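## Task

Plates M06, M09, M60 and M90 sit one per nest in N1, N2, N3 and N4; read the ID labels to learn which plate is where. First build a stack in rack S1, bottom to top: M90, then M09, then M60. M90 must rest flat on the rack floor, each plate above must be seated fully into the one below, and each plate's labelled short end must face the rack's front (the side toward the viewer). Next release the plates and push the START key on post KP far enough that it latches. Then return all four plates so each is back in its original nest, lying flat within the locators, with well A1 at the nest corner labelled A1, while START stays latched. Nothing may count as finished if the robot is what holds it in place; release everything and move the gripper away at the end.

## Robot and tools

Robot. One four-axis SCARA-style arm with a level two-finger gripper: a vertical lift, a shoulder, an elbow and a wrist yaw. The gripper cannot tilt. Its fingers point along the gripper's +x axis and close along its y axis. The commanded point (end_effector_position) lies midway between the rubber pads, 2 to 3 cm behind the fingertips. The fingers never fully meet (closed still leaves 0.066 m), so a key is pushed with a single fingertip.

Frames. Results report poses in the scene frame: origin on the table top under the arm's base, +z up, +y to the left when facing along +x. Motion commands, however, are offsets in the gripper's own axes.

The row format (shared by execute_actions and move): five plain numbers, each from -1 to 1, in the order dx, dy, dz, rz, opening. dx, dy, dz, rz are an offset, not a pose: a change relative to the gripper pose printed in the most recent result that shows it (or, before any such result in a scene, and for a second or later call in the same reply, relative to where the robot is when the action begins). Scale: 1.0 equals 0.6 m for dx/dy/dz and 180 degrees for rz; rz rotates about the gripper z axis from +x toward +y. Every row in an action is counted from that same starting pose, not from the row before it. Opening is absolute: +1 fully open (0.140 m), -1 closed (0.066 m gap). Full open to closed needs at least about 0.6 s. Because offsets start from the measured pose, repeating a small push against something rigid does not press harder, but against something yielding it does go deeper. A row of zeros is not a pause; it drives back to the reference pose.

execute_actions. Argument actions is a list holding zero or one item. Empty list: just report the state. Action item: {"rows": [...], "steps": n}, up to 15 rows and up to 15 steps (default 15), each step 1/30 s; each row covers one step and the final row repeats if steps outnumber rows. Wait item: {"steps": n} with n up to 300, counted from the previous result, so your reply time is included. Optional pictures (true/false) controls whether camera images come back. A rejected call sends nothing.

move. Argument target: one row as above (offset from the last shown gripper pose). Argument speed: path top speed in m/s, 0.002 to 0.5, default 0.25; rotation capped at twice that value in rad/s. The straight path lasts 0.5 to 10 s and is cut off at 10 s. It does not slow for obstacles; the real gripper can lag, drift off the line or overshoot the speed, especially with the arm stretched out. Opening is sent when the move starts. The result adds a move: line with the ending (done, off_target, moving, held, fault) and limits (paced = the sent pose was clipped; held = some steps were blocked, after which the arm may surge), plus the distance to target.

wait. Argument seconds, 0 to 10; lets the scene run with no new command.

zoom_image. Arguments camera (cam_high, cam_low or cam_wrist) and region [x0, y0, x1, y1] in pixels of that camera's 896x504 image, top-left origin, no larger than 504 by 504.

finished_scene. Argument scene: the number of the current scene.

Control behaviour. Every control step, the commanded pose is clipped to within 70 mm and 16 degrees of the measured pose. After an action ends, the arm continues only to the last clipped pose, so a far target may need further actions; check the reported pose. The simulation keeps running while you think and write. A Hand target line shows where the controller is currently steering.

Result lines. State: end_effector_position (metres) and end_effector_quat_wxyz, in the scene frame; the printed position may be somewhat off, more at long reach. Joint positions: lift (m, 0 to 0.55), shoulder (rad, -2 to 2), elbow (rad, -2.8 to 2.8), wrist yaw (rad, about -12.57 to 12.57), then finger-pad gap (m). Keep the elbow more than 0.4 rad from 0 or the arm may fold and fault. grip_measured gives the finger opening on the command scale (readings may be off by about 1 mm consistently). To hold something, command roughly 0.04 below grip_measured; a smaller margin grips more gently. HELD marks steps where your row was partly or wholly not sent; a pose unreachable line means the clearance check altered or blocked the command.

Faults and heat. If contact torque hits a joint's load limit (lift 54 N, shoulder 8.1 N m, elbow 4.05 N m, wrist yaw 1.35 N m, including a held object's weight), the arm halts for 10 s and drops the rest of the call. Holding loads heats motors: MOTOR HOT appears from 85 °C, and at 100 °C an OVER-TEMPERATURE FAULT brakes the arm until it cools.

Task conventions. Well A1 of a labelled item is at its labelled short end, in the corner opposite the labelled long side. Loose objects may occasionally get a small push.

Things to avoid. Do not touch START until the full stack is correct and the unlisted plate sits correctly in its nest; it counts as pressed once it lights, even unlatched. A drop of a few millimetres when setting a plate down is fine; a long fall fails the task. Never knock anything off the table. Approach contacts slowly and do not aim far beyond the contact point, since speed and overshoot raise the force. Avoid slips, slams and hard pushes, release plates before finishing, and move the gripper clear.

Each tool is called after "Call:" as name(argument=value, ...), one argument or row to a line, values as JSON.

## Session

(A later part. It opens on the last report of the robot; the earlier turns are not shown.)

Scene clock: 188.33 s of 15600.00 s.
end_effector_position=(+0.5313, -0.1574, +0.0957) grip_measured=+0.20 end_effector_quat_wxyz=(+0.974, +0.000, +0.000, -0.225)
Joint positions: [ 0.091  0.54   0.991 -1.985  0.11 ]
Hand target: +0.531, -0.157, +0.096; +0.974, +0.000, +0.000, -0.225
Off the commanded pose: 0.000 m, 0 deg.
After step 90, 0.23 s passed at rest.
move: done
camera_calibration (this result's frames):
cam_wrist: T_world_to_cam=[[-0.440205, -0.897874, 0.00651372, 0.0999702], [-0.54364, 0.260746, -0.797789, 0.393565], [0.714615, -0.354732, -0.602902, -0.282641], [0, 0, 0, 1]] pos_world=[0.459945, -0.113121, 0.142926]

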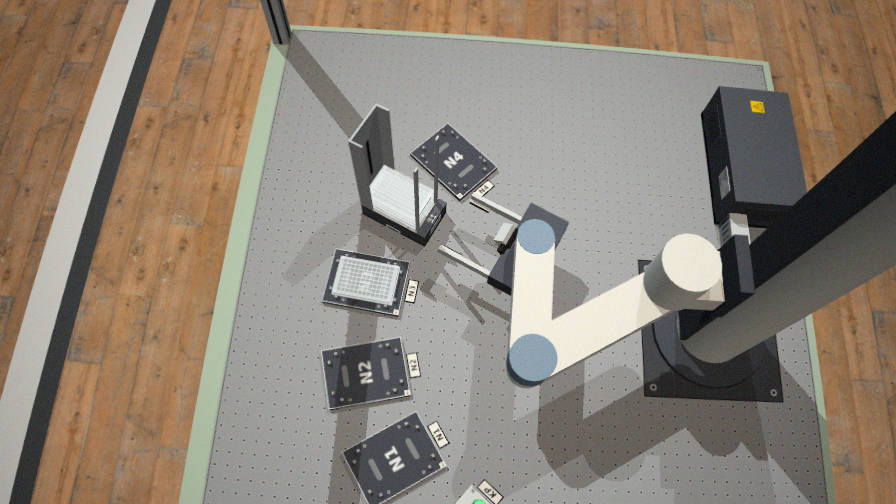

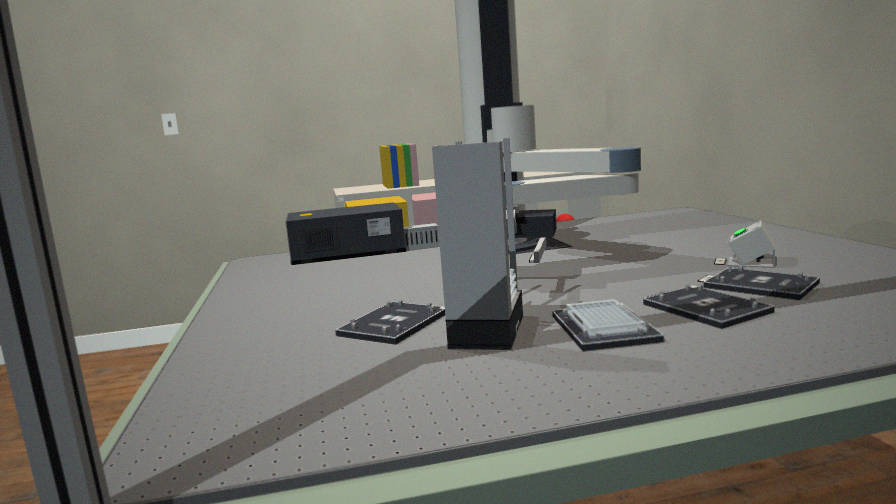

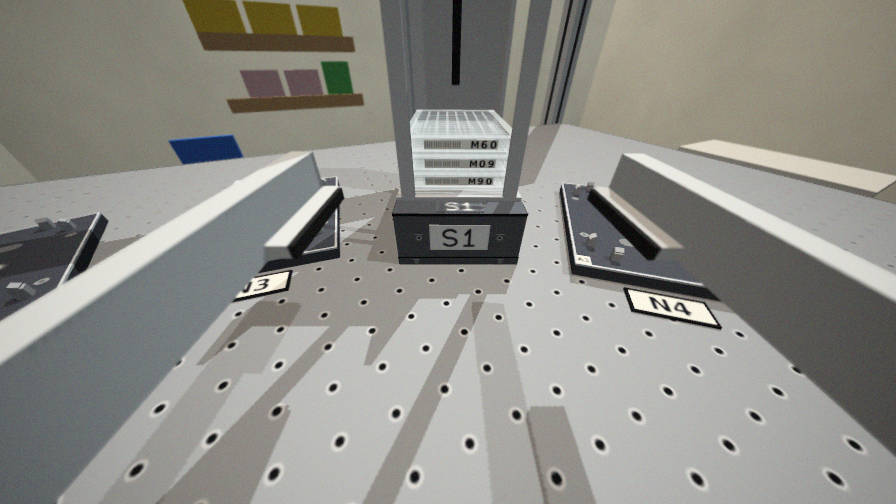

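Call:
move(
  target=[0.2665,0,0,0,0.2],
  speed=0.15,
)

Call:
move(
  target=[0,0,0,0,-0.45],
)

Call:
move(
  target=[0,0,0,0,-0.63],
)

Call:
move(
  target=[0,0,0.3955,0,-0.63],
  speed=0.1,
)

Call:
move(
  target=[-0.2097,0.5753,0,0.2204,-0.63],
)

Call:
move(
  target=[0,0,-0.477,0,-0.63],
  speed=0.2,
)

Scene clock: 194.77 s of 15600.00 s.
end_effector_position=(+0.6749, -0.2277, +0.0957) grip_measured=+0.20 end_effector_quat_wxyz=(+0.974, +0.000, +0.000, -0.225)
Joint positions: [ 0.091  0.188  1.808 -2.451  0.11 ]
Hand target: +0.675, -0.228, +0.096; +0.974, +0.000, +0.000, -0.225
Off the commanded pose: 0.000 m, 0 deg.
After step 90, 2.03 s passed at rest.
move: done
camera_calibration (this result's frames):
cam_wrist: T_world_to_cam=[[-0.440104, -0.897923, 0.00651372, 0.100076], [-0.54367, 0.260685, -0.797789, 0.489978], [0.714655, -0.354651, -0.602902, -0.41021], [0, 0, 0, 1]] pos_world=[0.603589, -0.183351, 0.142931]

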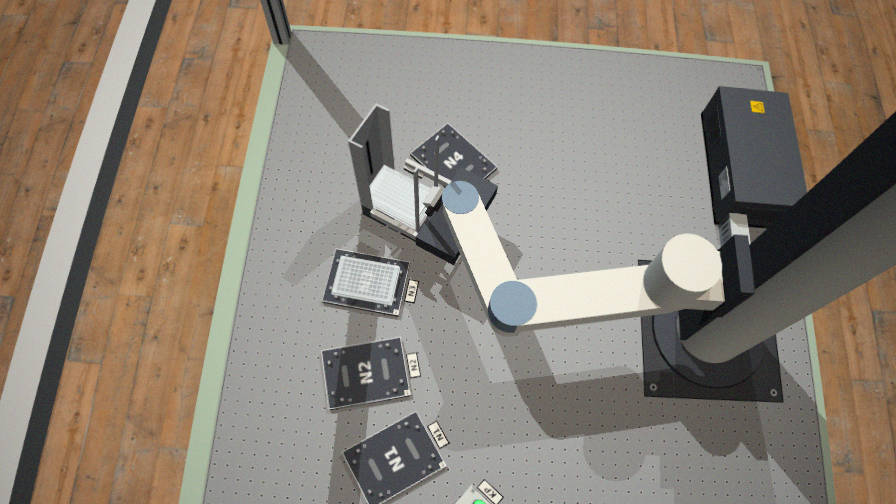

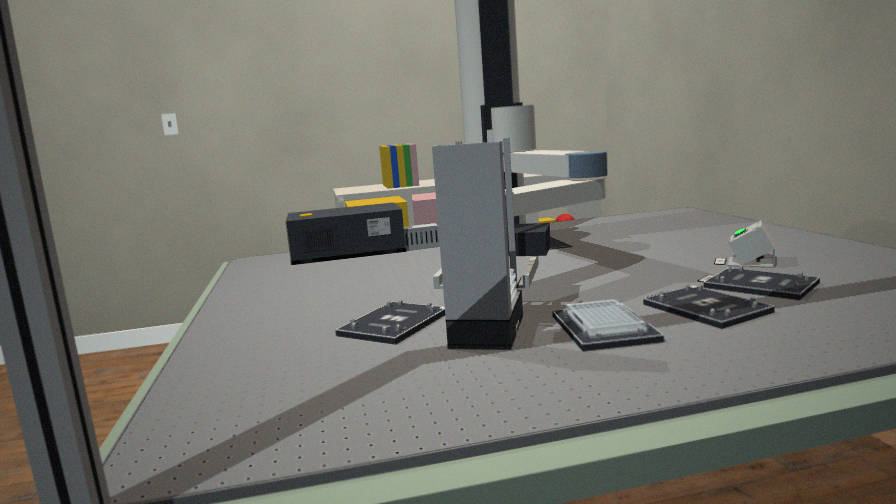

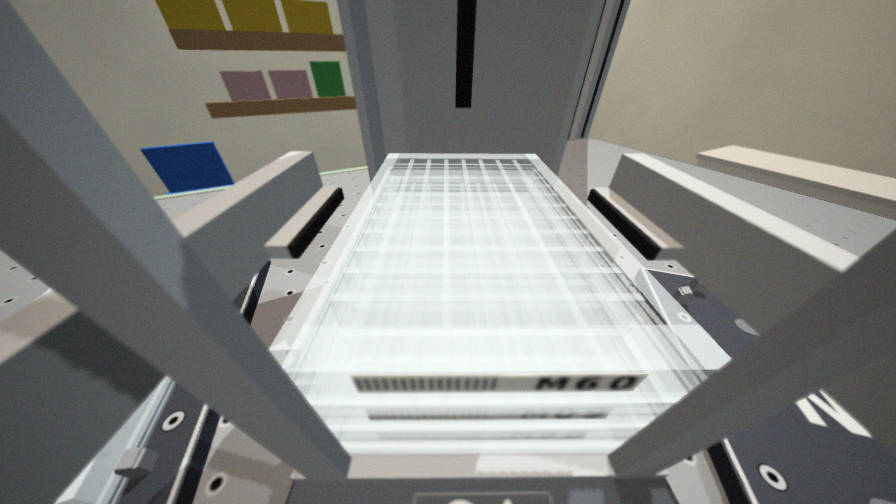

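Scene clock: 195.27 s of 15600.00 s.
end_effector_position=(+0.6749, -0.2277, +0.0957) grip_measured=-0.45 end_effector_quat_wxyz=(+0.974, +0.000, +0.000, -0.225)
Joint positions: [ 0.091  0.188  1.808 -2.451  0.086]
Hand target: +0.675, -0.228, +0.096; +0.974, +0.000, +0.000, -0.225
Off the commanded pose: 0.000 m, 0 deg.
move: done
camera_calibration (this result's frames):
cam_wrist: T_world_to_cam=[[-0.440112, -0.897919, 0.00651372, 0.100079], [-0.543667, 0.260689, -0.797789, 0.489978], [0.714652, -0.354658, -0.602902, -0.410209], [0, 0, 0, 1]] pos_world=[0.603588, -0.183353, 0.142931]

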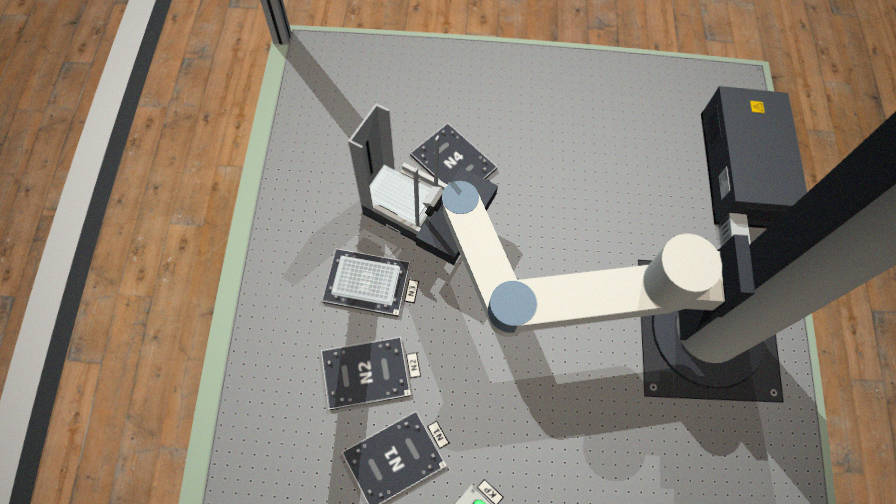

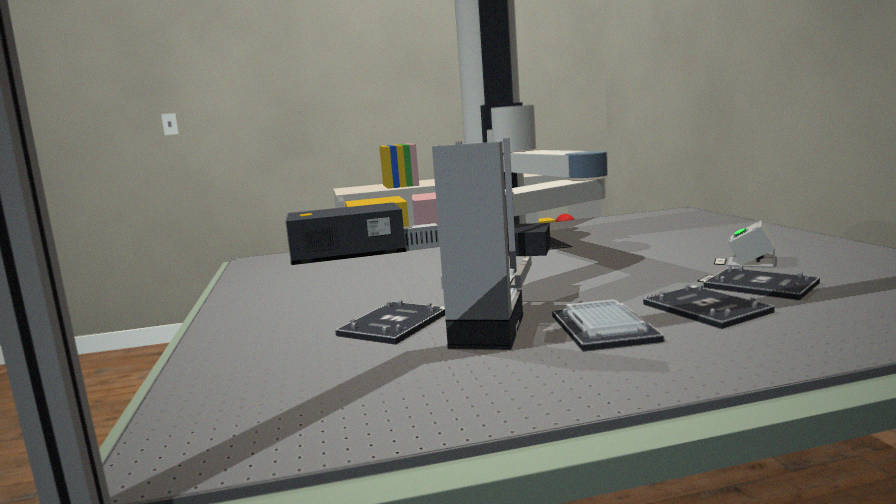

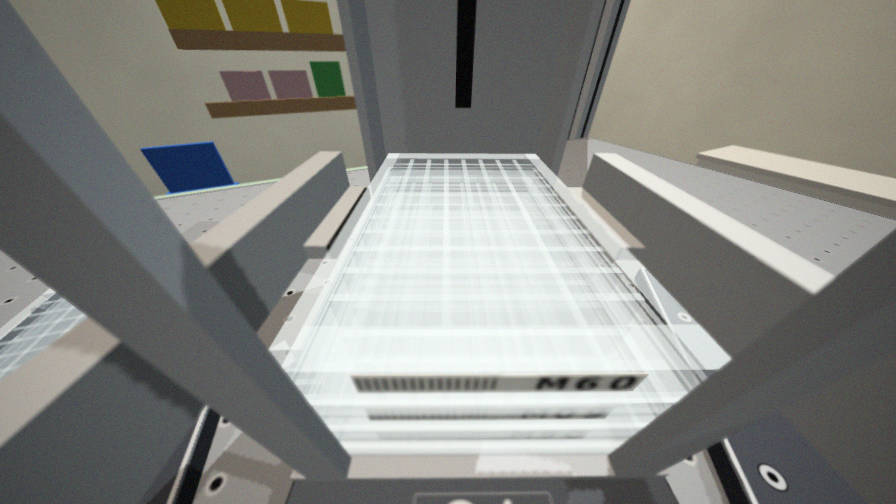

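Scene clock: 195.77 s of 15600.00 s.
end_effector_position=(+0.6749, -0.2277, +0.0960) grip_measured=-0.57 end_effector_quat_wxyz=(+0.974, +0.000, +0.000, -0.225)
Joint positions: [ 0.091  0.188  1.808 -2.451  0.082]
Hand target: +0.675, -0.228, +0.096; +0.974, +0.000, +0.000, -0.225
Off the commanded pose: 0.000 m, 0 deg.
move: done
camera_calibration (this result's frames):
cam_wrist: T_world_to_cam=[[-0.440056, -0.897947, 0.00651372, 0.0999826], [-0.543684, 0.260655, -0.797789, 0.490178], [0.714674, -0.354613, -0.602902, -0.410067], [0, 0, 0, 1]] pos_world=[0.603564, -0.183403, 0.143177]

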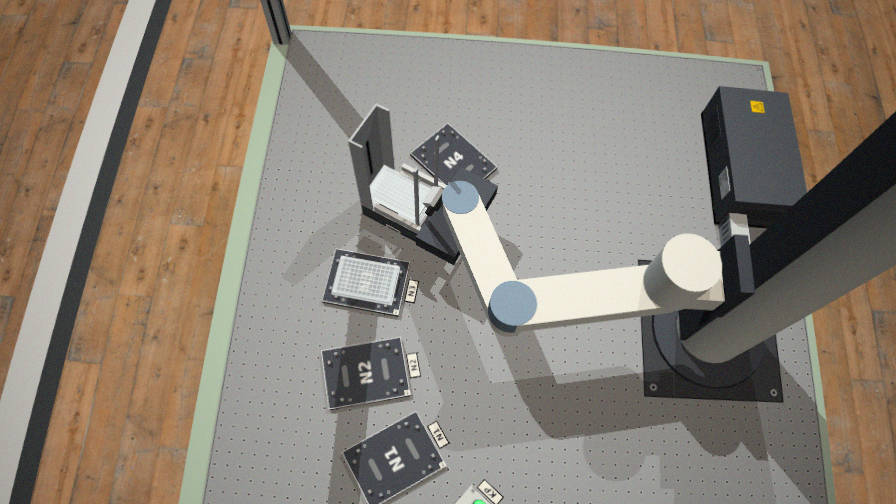

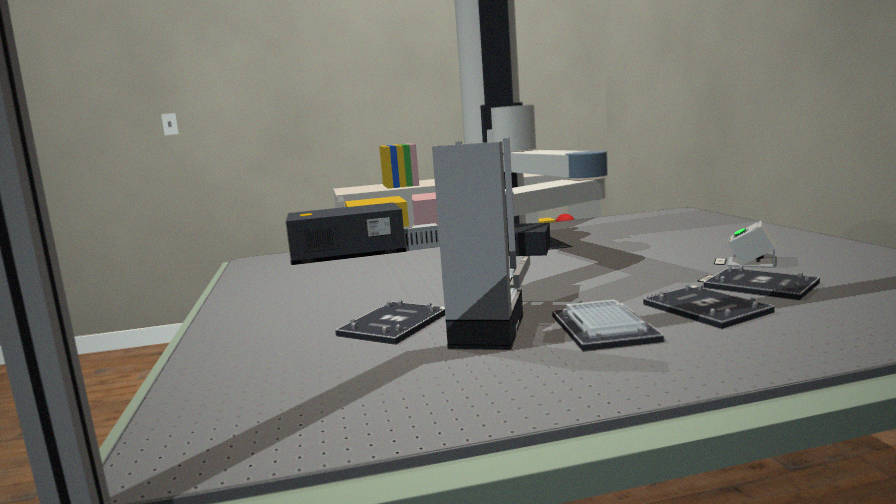

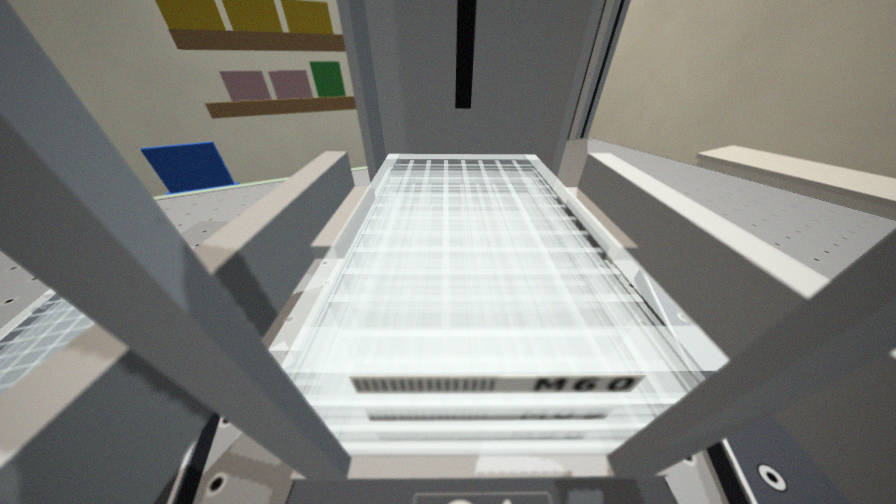

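Scene clock: 198.43 s of 15600.00 s.
end_effector_position=(+0.6749, -0.2277, +0.3333) grip_measured=-0.57 end_effector_quat_wxyz=(+0.974, +0.000, +0.000, -0.225)
Joint positions: [ 0.328  0.188  1.808 -2.451  0.082]
Hand target: +0.675, -0.228, +0.333; +0.974, +0.000, +0.000, -0.225
Off the commanded pose: 0.000 m, 0 deg.
move: done
camera_calibration (this result's frames):
cam_wrist: T_world_to_cam=[[-0.440019, -0.897965, 0.00651372, 0.0984182], [-0.543694, 0.260633, -0.797789, 0.679538], [0.714688, -0.354584, -0.602902, -0.266976], [0, 0, 0, 1]] pos_world=[0.603572, -0.183399, 0.380526]

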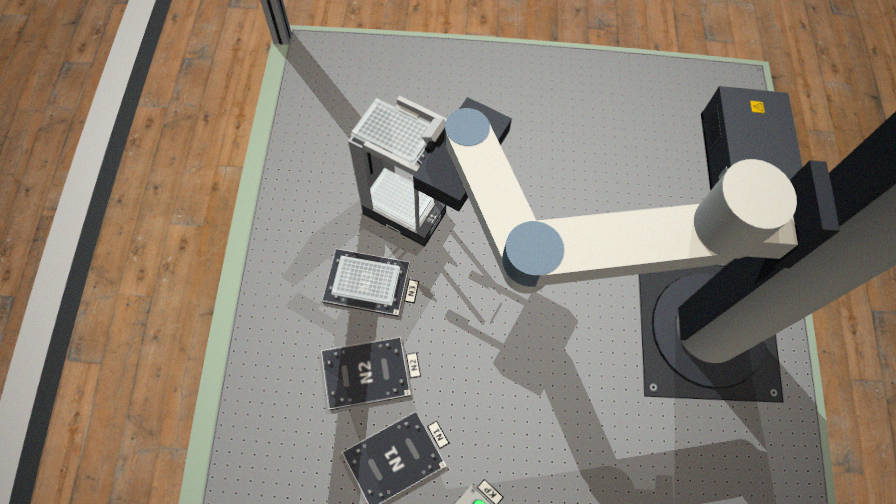

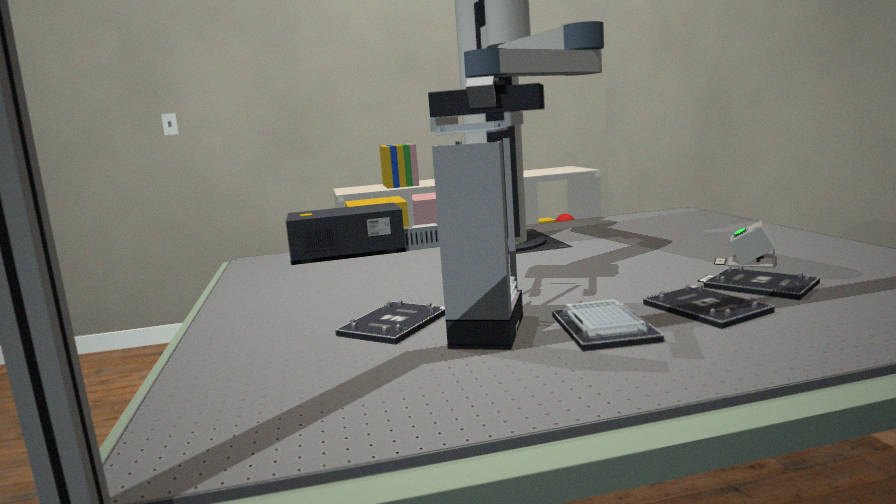

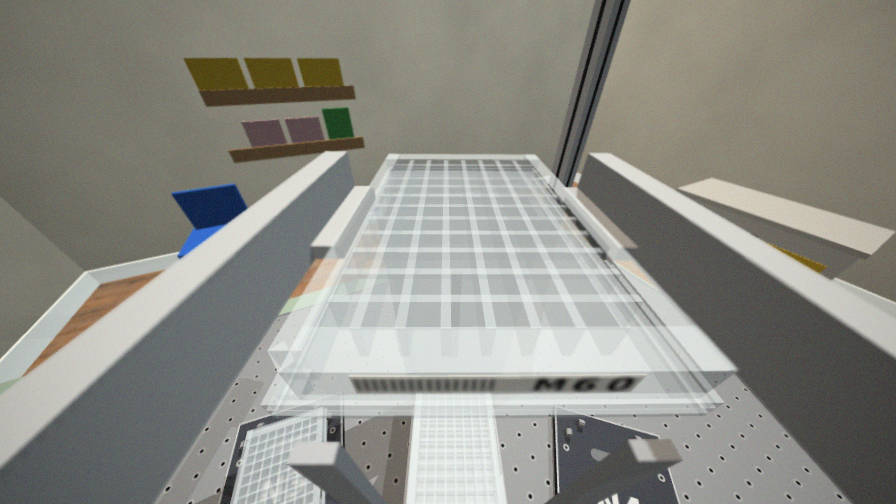

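Scene clock: 200.27 s of 15600.00 s.
end_effector_position=(+0.7133, +0.1379, +0.3333) grip_measured=-0.57 end_effector_quat_wxyz=(+0.993, +0.000, +0.000, +0.119)
Joint positions: [ 0.328  0.844  1.848 -2.453  0.082]
Hand target: +0.713, +0.138, +0.333; +0.993, +0.000, +0.000, +0.119
Off the commanded pose: 0.000 m, 0 deg.
move: done
camera_calibration (this result's frames):
cam_wrist: T_world_to_cam=[[0.235081, -0.971954, 0.00651372, -0.0277589], [-0.584796, -0.146788, -0.797789, 0.690632], [0.77637, 0.183736, -0.602902, -0.283019], [0, 0, 0, 1]] pos_world=[0.630132, 0.126396, 0.380526]

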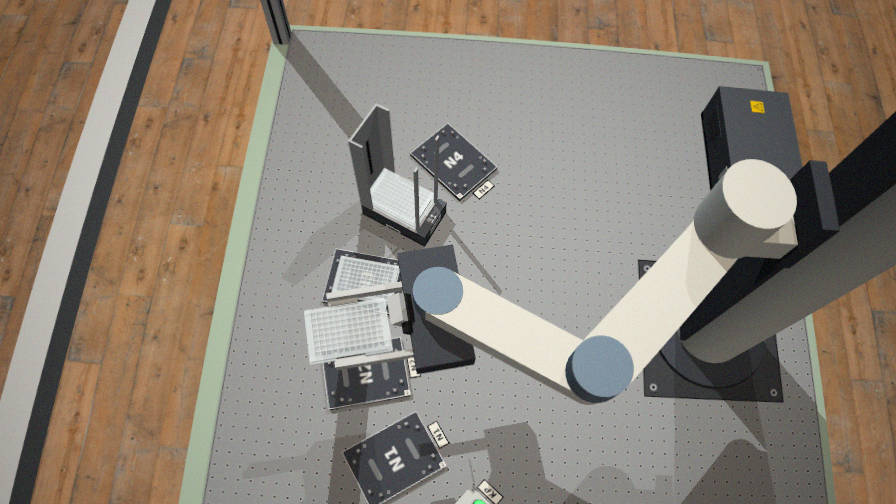

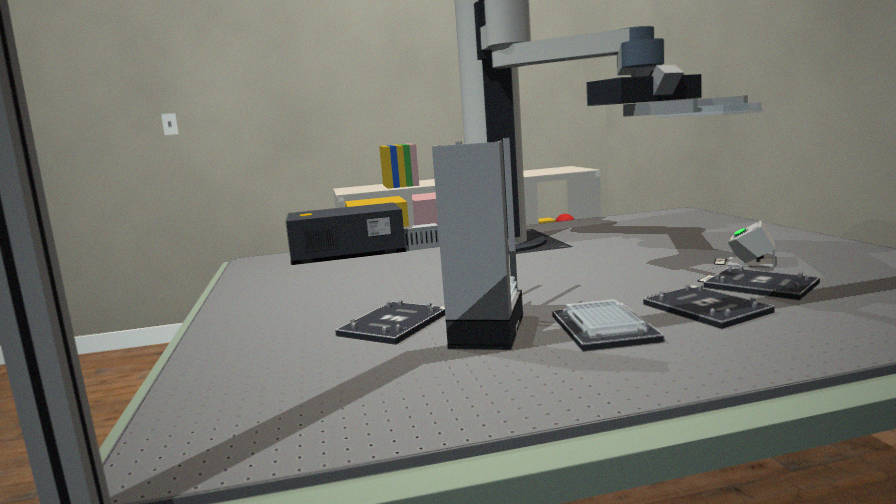

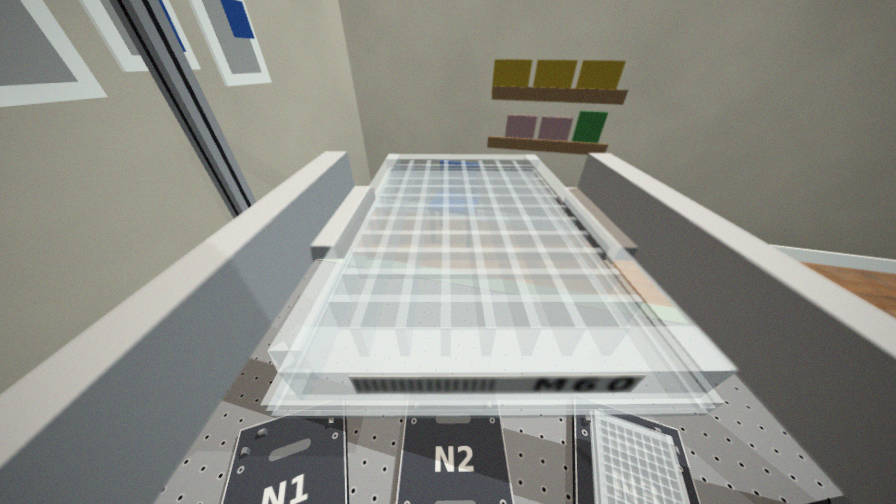

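Scene clock: 202.10 s of 15600.00 s.
end_effector_position=(+0.7133, +0.1379, +0.0470) grip_measured=-0.57 end_effector_quat_wxyz=(+0.993, +0.000, +0.000, +0.119)
Joint positions: [ 0.042  0.844  1.848 -2.453  0.082]
Hand target: +0.713, +0.138, +0.047; +0.993, +0.000, +0.000, +0.119
Off the commanded pose: 0.000 m, 0 deg.
move: done
camera_calibration (this result's frames):
cam_wrist: T_world_to_cam=[[0.235049, -0.971962, 0.00651372, -0.025882], [-0.584801, -0.146769, -0.797789, 0.462243], [0.776376, 0.18371, -0.602902, -0.455611], [0, 0, 0, 1]] pos_world=[0.63013, 0.126387, 0.0942521]

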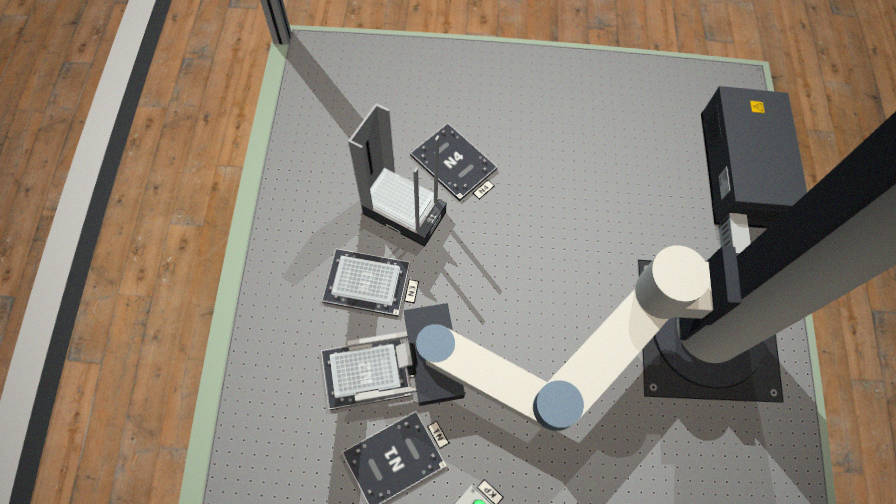

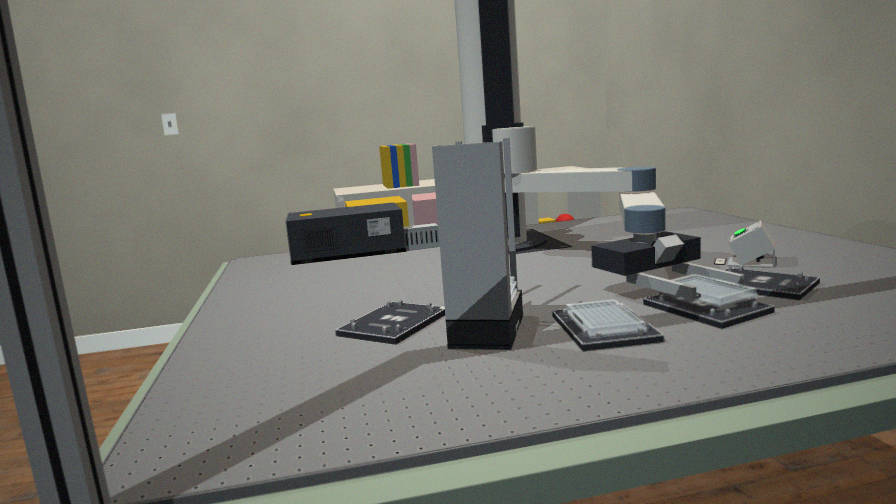

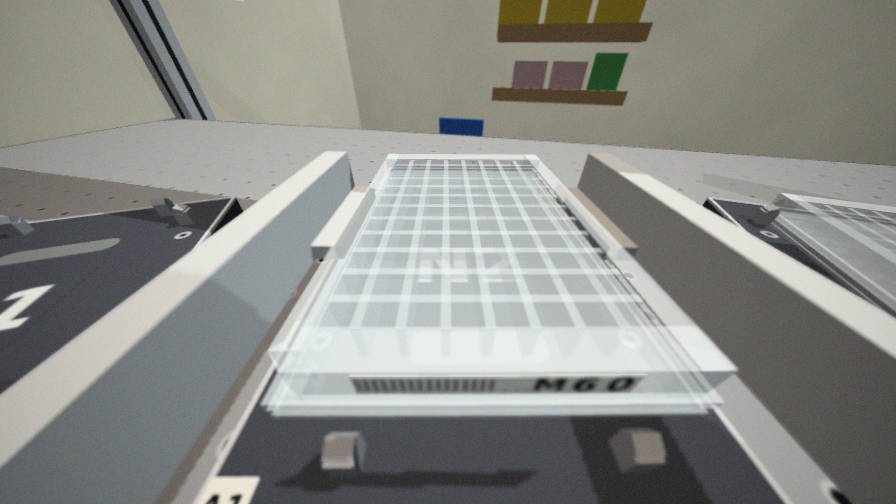

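Call:
move(
  target=[0.0005,-0.0006,-0.022,-0.0002,-0.63],
  speed=0.012,
)

Call:
move(
  target=[0,0,0,0,0.2],
)

Call:
move(
  target=[0,0,0.082,0,0.2],
  speed=0.15,
)

Call:
move(
  target=[-0.4119,-0.406,0,-0.2204,0.2],
  speed=0.3,
)

Scene clock: 210.73 s of 15600.00 s.
end_effector_position=(+0.7137, +0.1375, +0.0339) grip_measured=-0.57 end_effector_quat_wxyz=(+0.993, +0.000, +0.000, +0.118)
Joint positions: [ 0.029  0.842  1.85  -2.454  0.082]
Hand target: +0.714, +0.138, +0.034; +0.993, +0.000, +0.000, +0.119
Off the commanded pose: 0.000 m, 0 deg.
After step 90, 4.30 s passed at rest.
move: done
camera_calibration (this result's frames):
cam_wrist: T_world_to_cam=[[0.234199, -0.972167, 0.00651372, -0.0256464], [-0.584929, -0.146257, -0.797789, 0.451886], [0.776536, 0.183031, -0.602902, -0.463791], [0, 0, 0, 1]] pos_world=[0.630478, 0.126047, 0.0810558]

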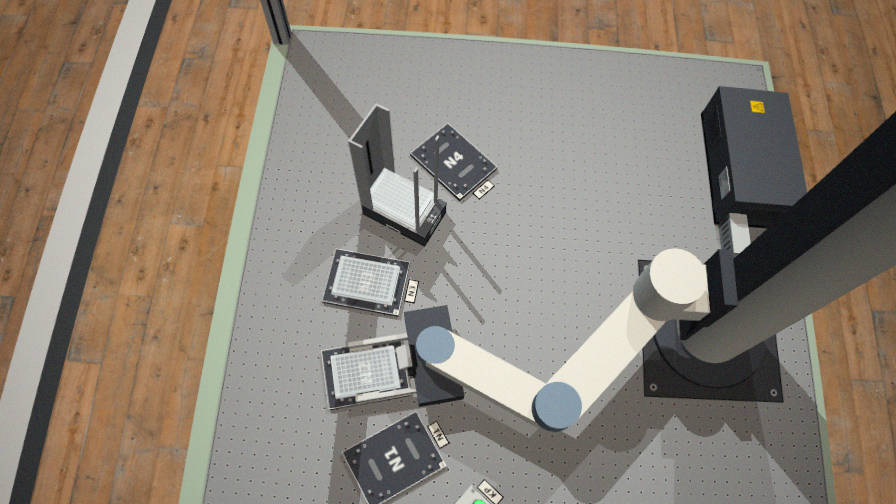

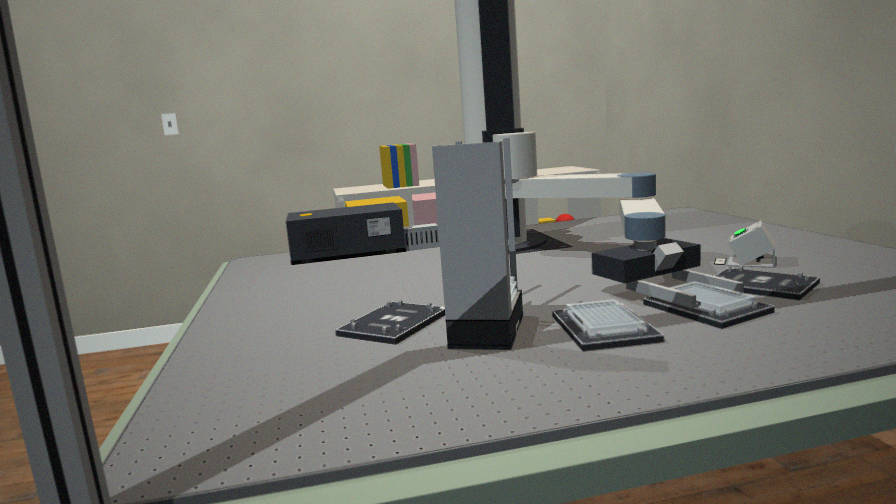

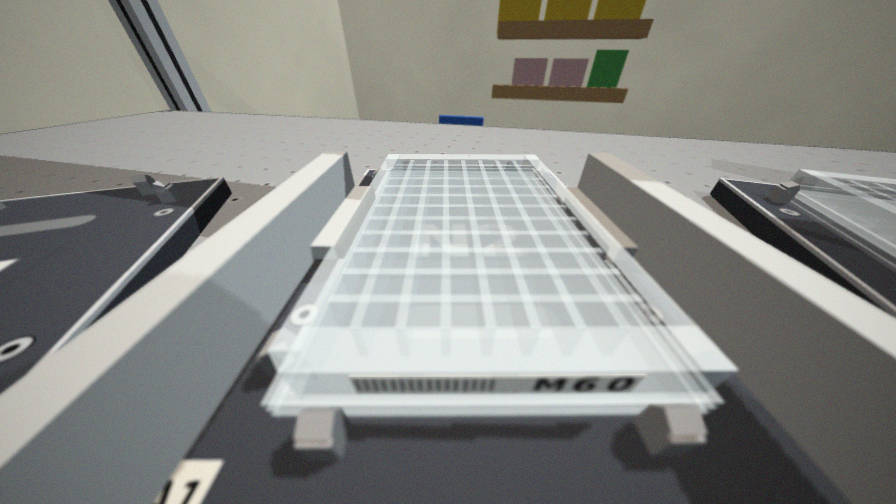

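Scene clock: 211.23 s of 15600.00 s.
end_effector_position=(+0.7137, +0.1374, +0.0339) grip_measured=+0.20 end_effector_quat_wxyz=(+0.993, +0.000, +0.000, +0.118)
Joint positions: [ 0.029  0.842  1.85  -2.454  0.11 ]
Hand target: +0.714, +0.137, +0.034; +0.993, +0.000, +0.000, +0.118
Off the commanded pose: 0.000 m, 0 deg.
move: done
camera_calibration (this result's frames):
cam_wrist: T_world_to_cam=[[0.234132, -0.972183, 0.00651372, -0.0256168], [-0.584939, -0.146217, -0.797789, 0.451882], [0.776549, 0.182977, -0.602902, -0.463786], [0, 0, 0, 1]] pos_world=[0.630473, 0.126031, 0.0810559]

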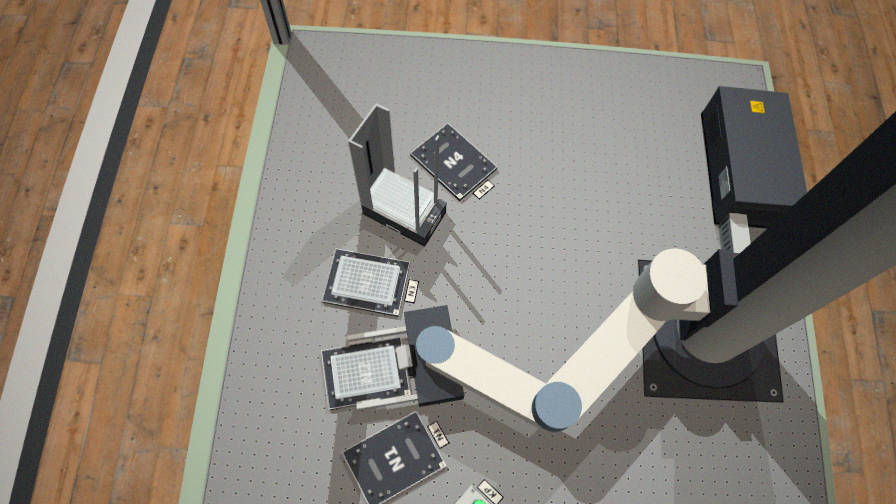

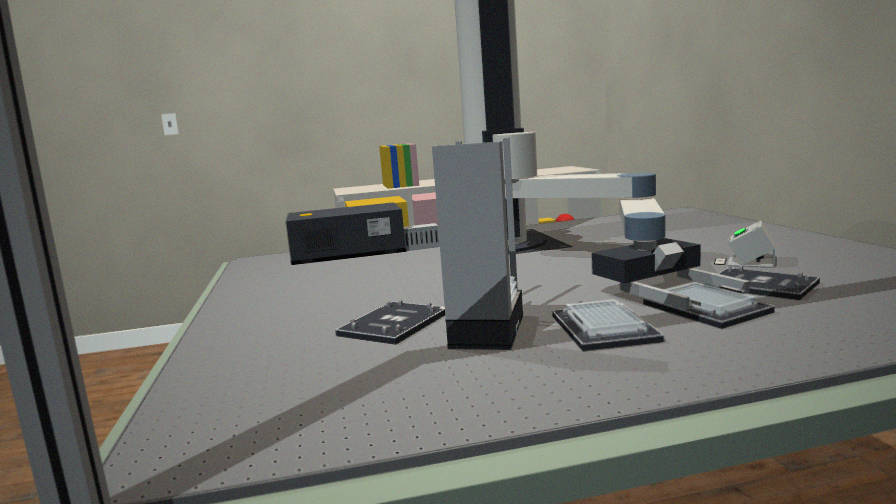

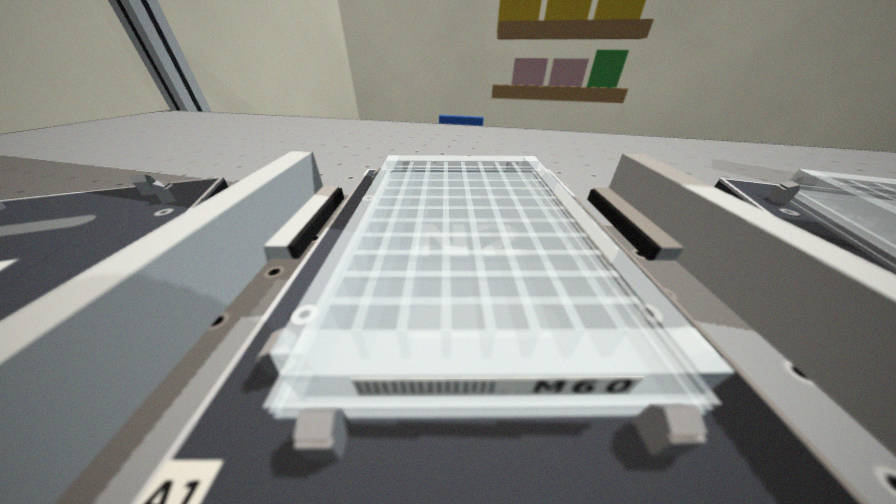

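Scene clock: 211.97 s of 15600.00 s.
end_effector_position=(+0.7137, +0.1374, +0.0831) grip_measured=+0.20 end_effector_quat_wxyz=(+0.993, +0.000, +0.000, +0.118)
Joint positions: [ 0.078  0.842  1.85  -2.454  0.11 ]
Hand target: +0.714, +0.137, +0.083; +0.993, +0.000, +0.000, +0.118
Off the commanded pose: 0.000 m, 0 deg.
move: done
camera_calibration (this result's frames):
cam_wrist: T_world_to_cam=[[0.234165, -0.972175, 0.00651372, -0.0259516], [-0.584934, -0.146237, -0.797789, 0.491185], [0.776543, 0.183004, -0.602902, -0.434089], [0, 0, 0, 1]] pos_world=[0.630476, 0.12604, 0.130318]

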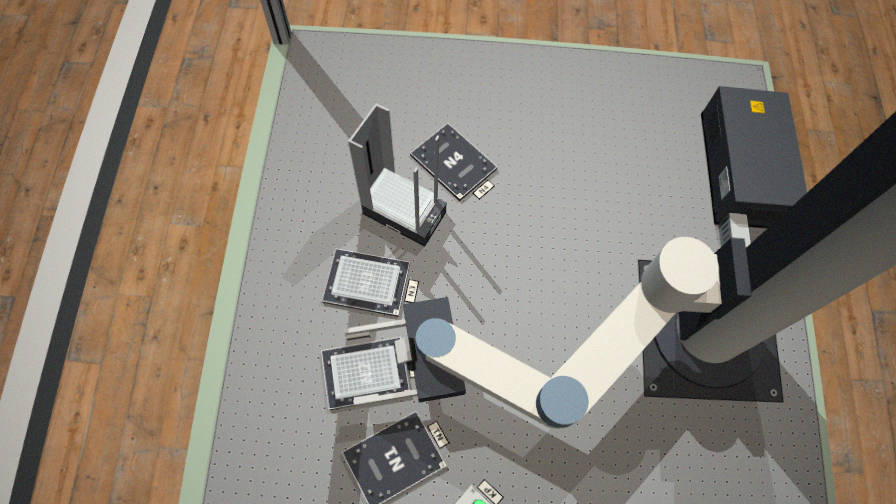

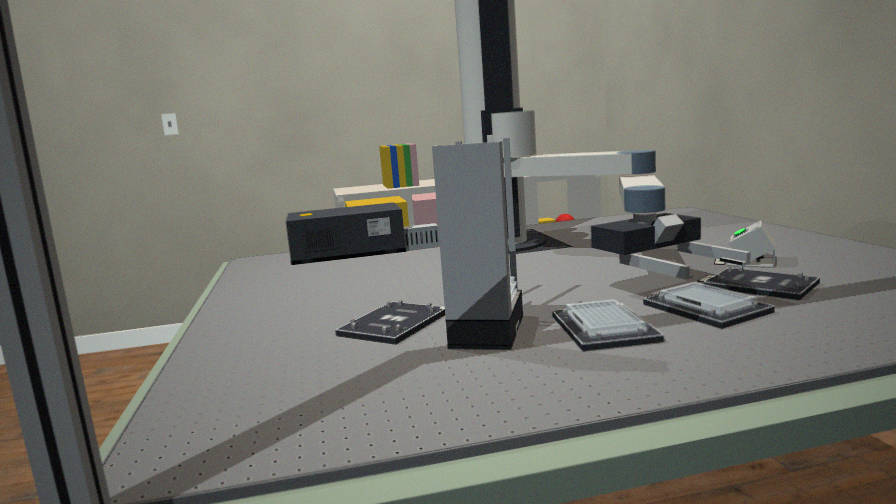

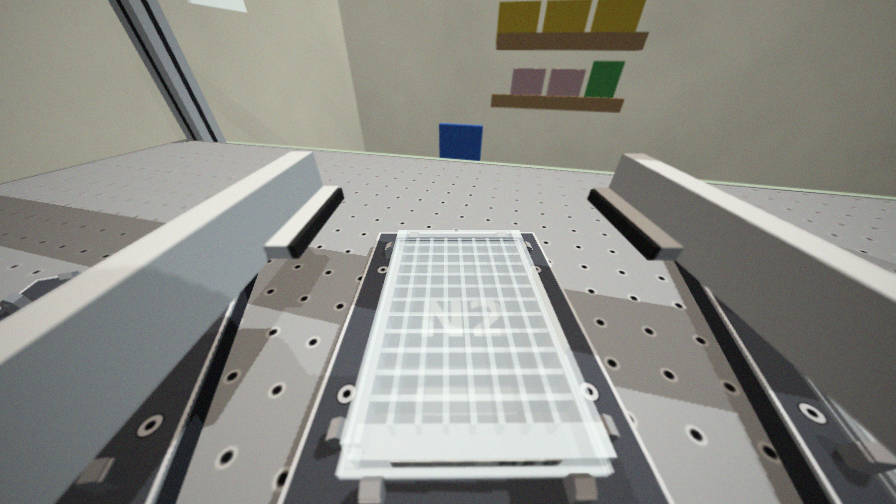

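Scene clock: 213.53 s of 15600.00 s.
end_effector_position=(+0.5307, -0.1577, +0.0831) grip_measured=+0.20 end_effector_quat_wxyz=(+0.974, +0.000, +0.000, -0.226)
Joint positions: [ 0.078  0.539  0.989 -1.984  0.11 ]
Hand target: +0.531, -0.158, +0.083; +0.974, +0.000, +0.000, -0.226
Off the commanded pose: 0.000 m, 0 deg.
move: done
camera_calibration (this result's frames):
cam_wrist: T_world_to_cam=[[-0.440909, -0.897528, 0.00651372, 0.100052], [-0.543436, 0.261172, -0.797789, 0.383225], [0.714337, -0.355292, -0.602902, -0.289889], [0, 0, 0, 1]] pos_world=[0.459451, -0.113284, 0.130306]

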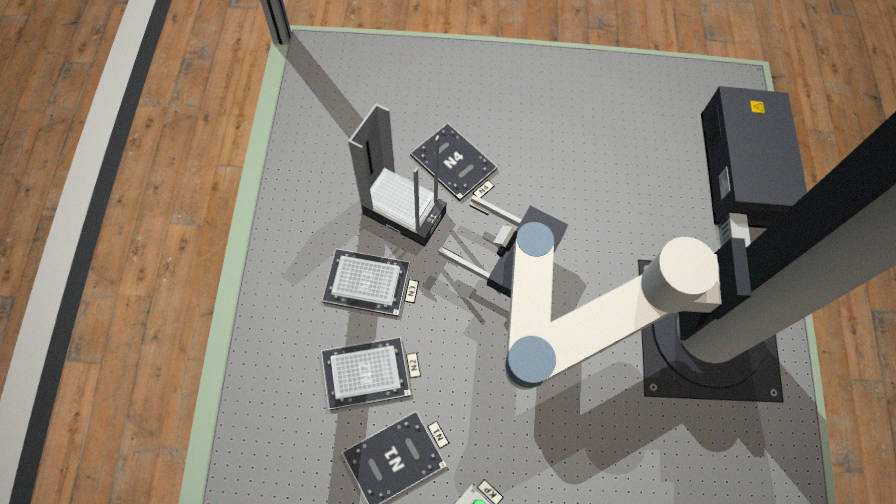

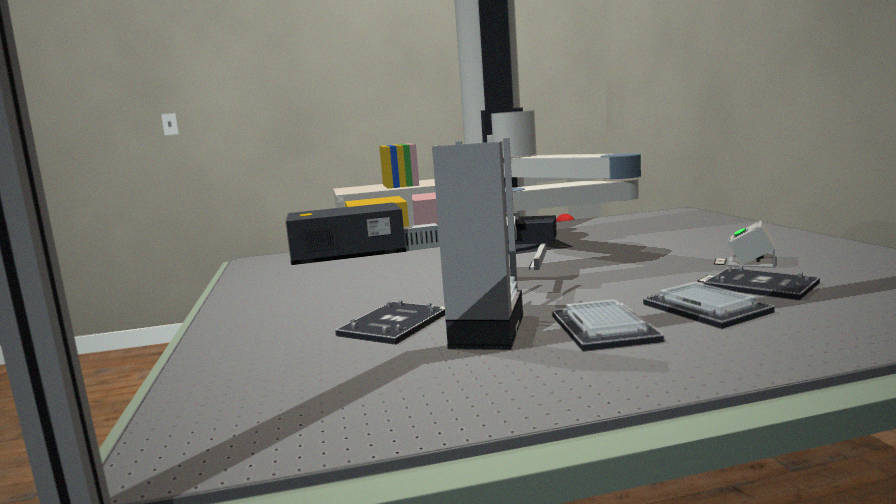

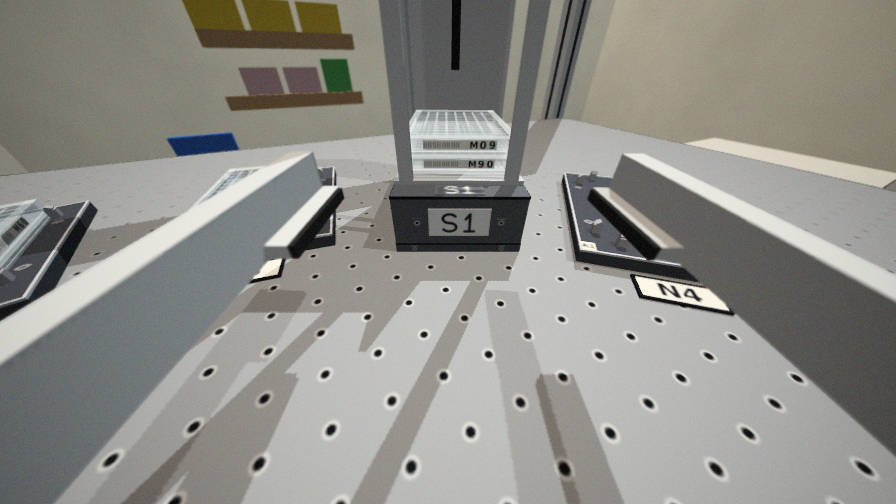

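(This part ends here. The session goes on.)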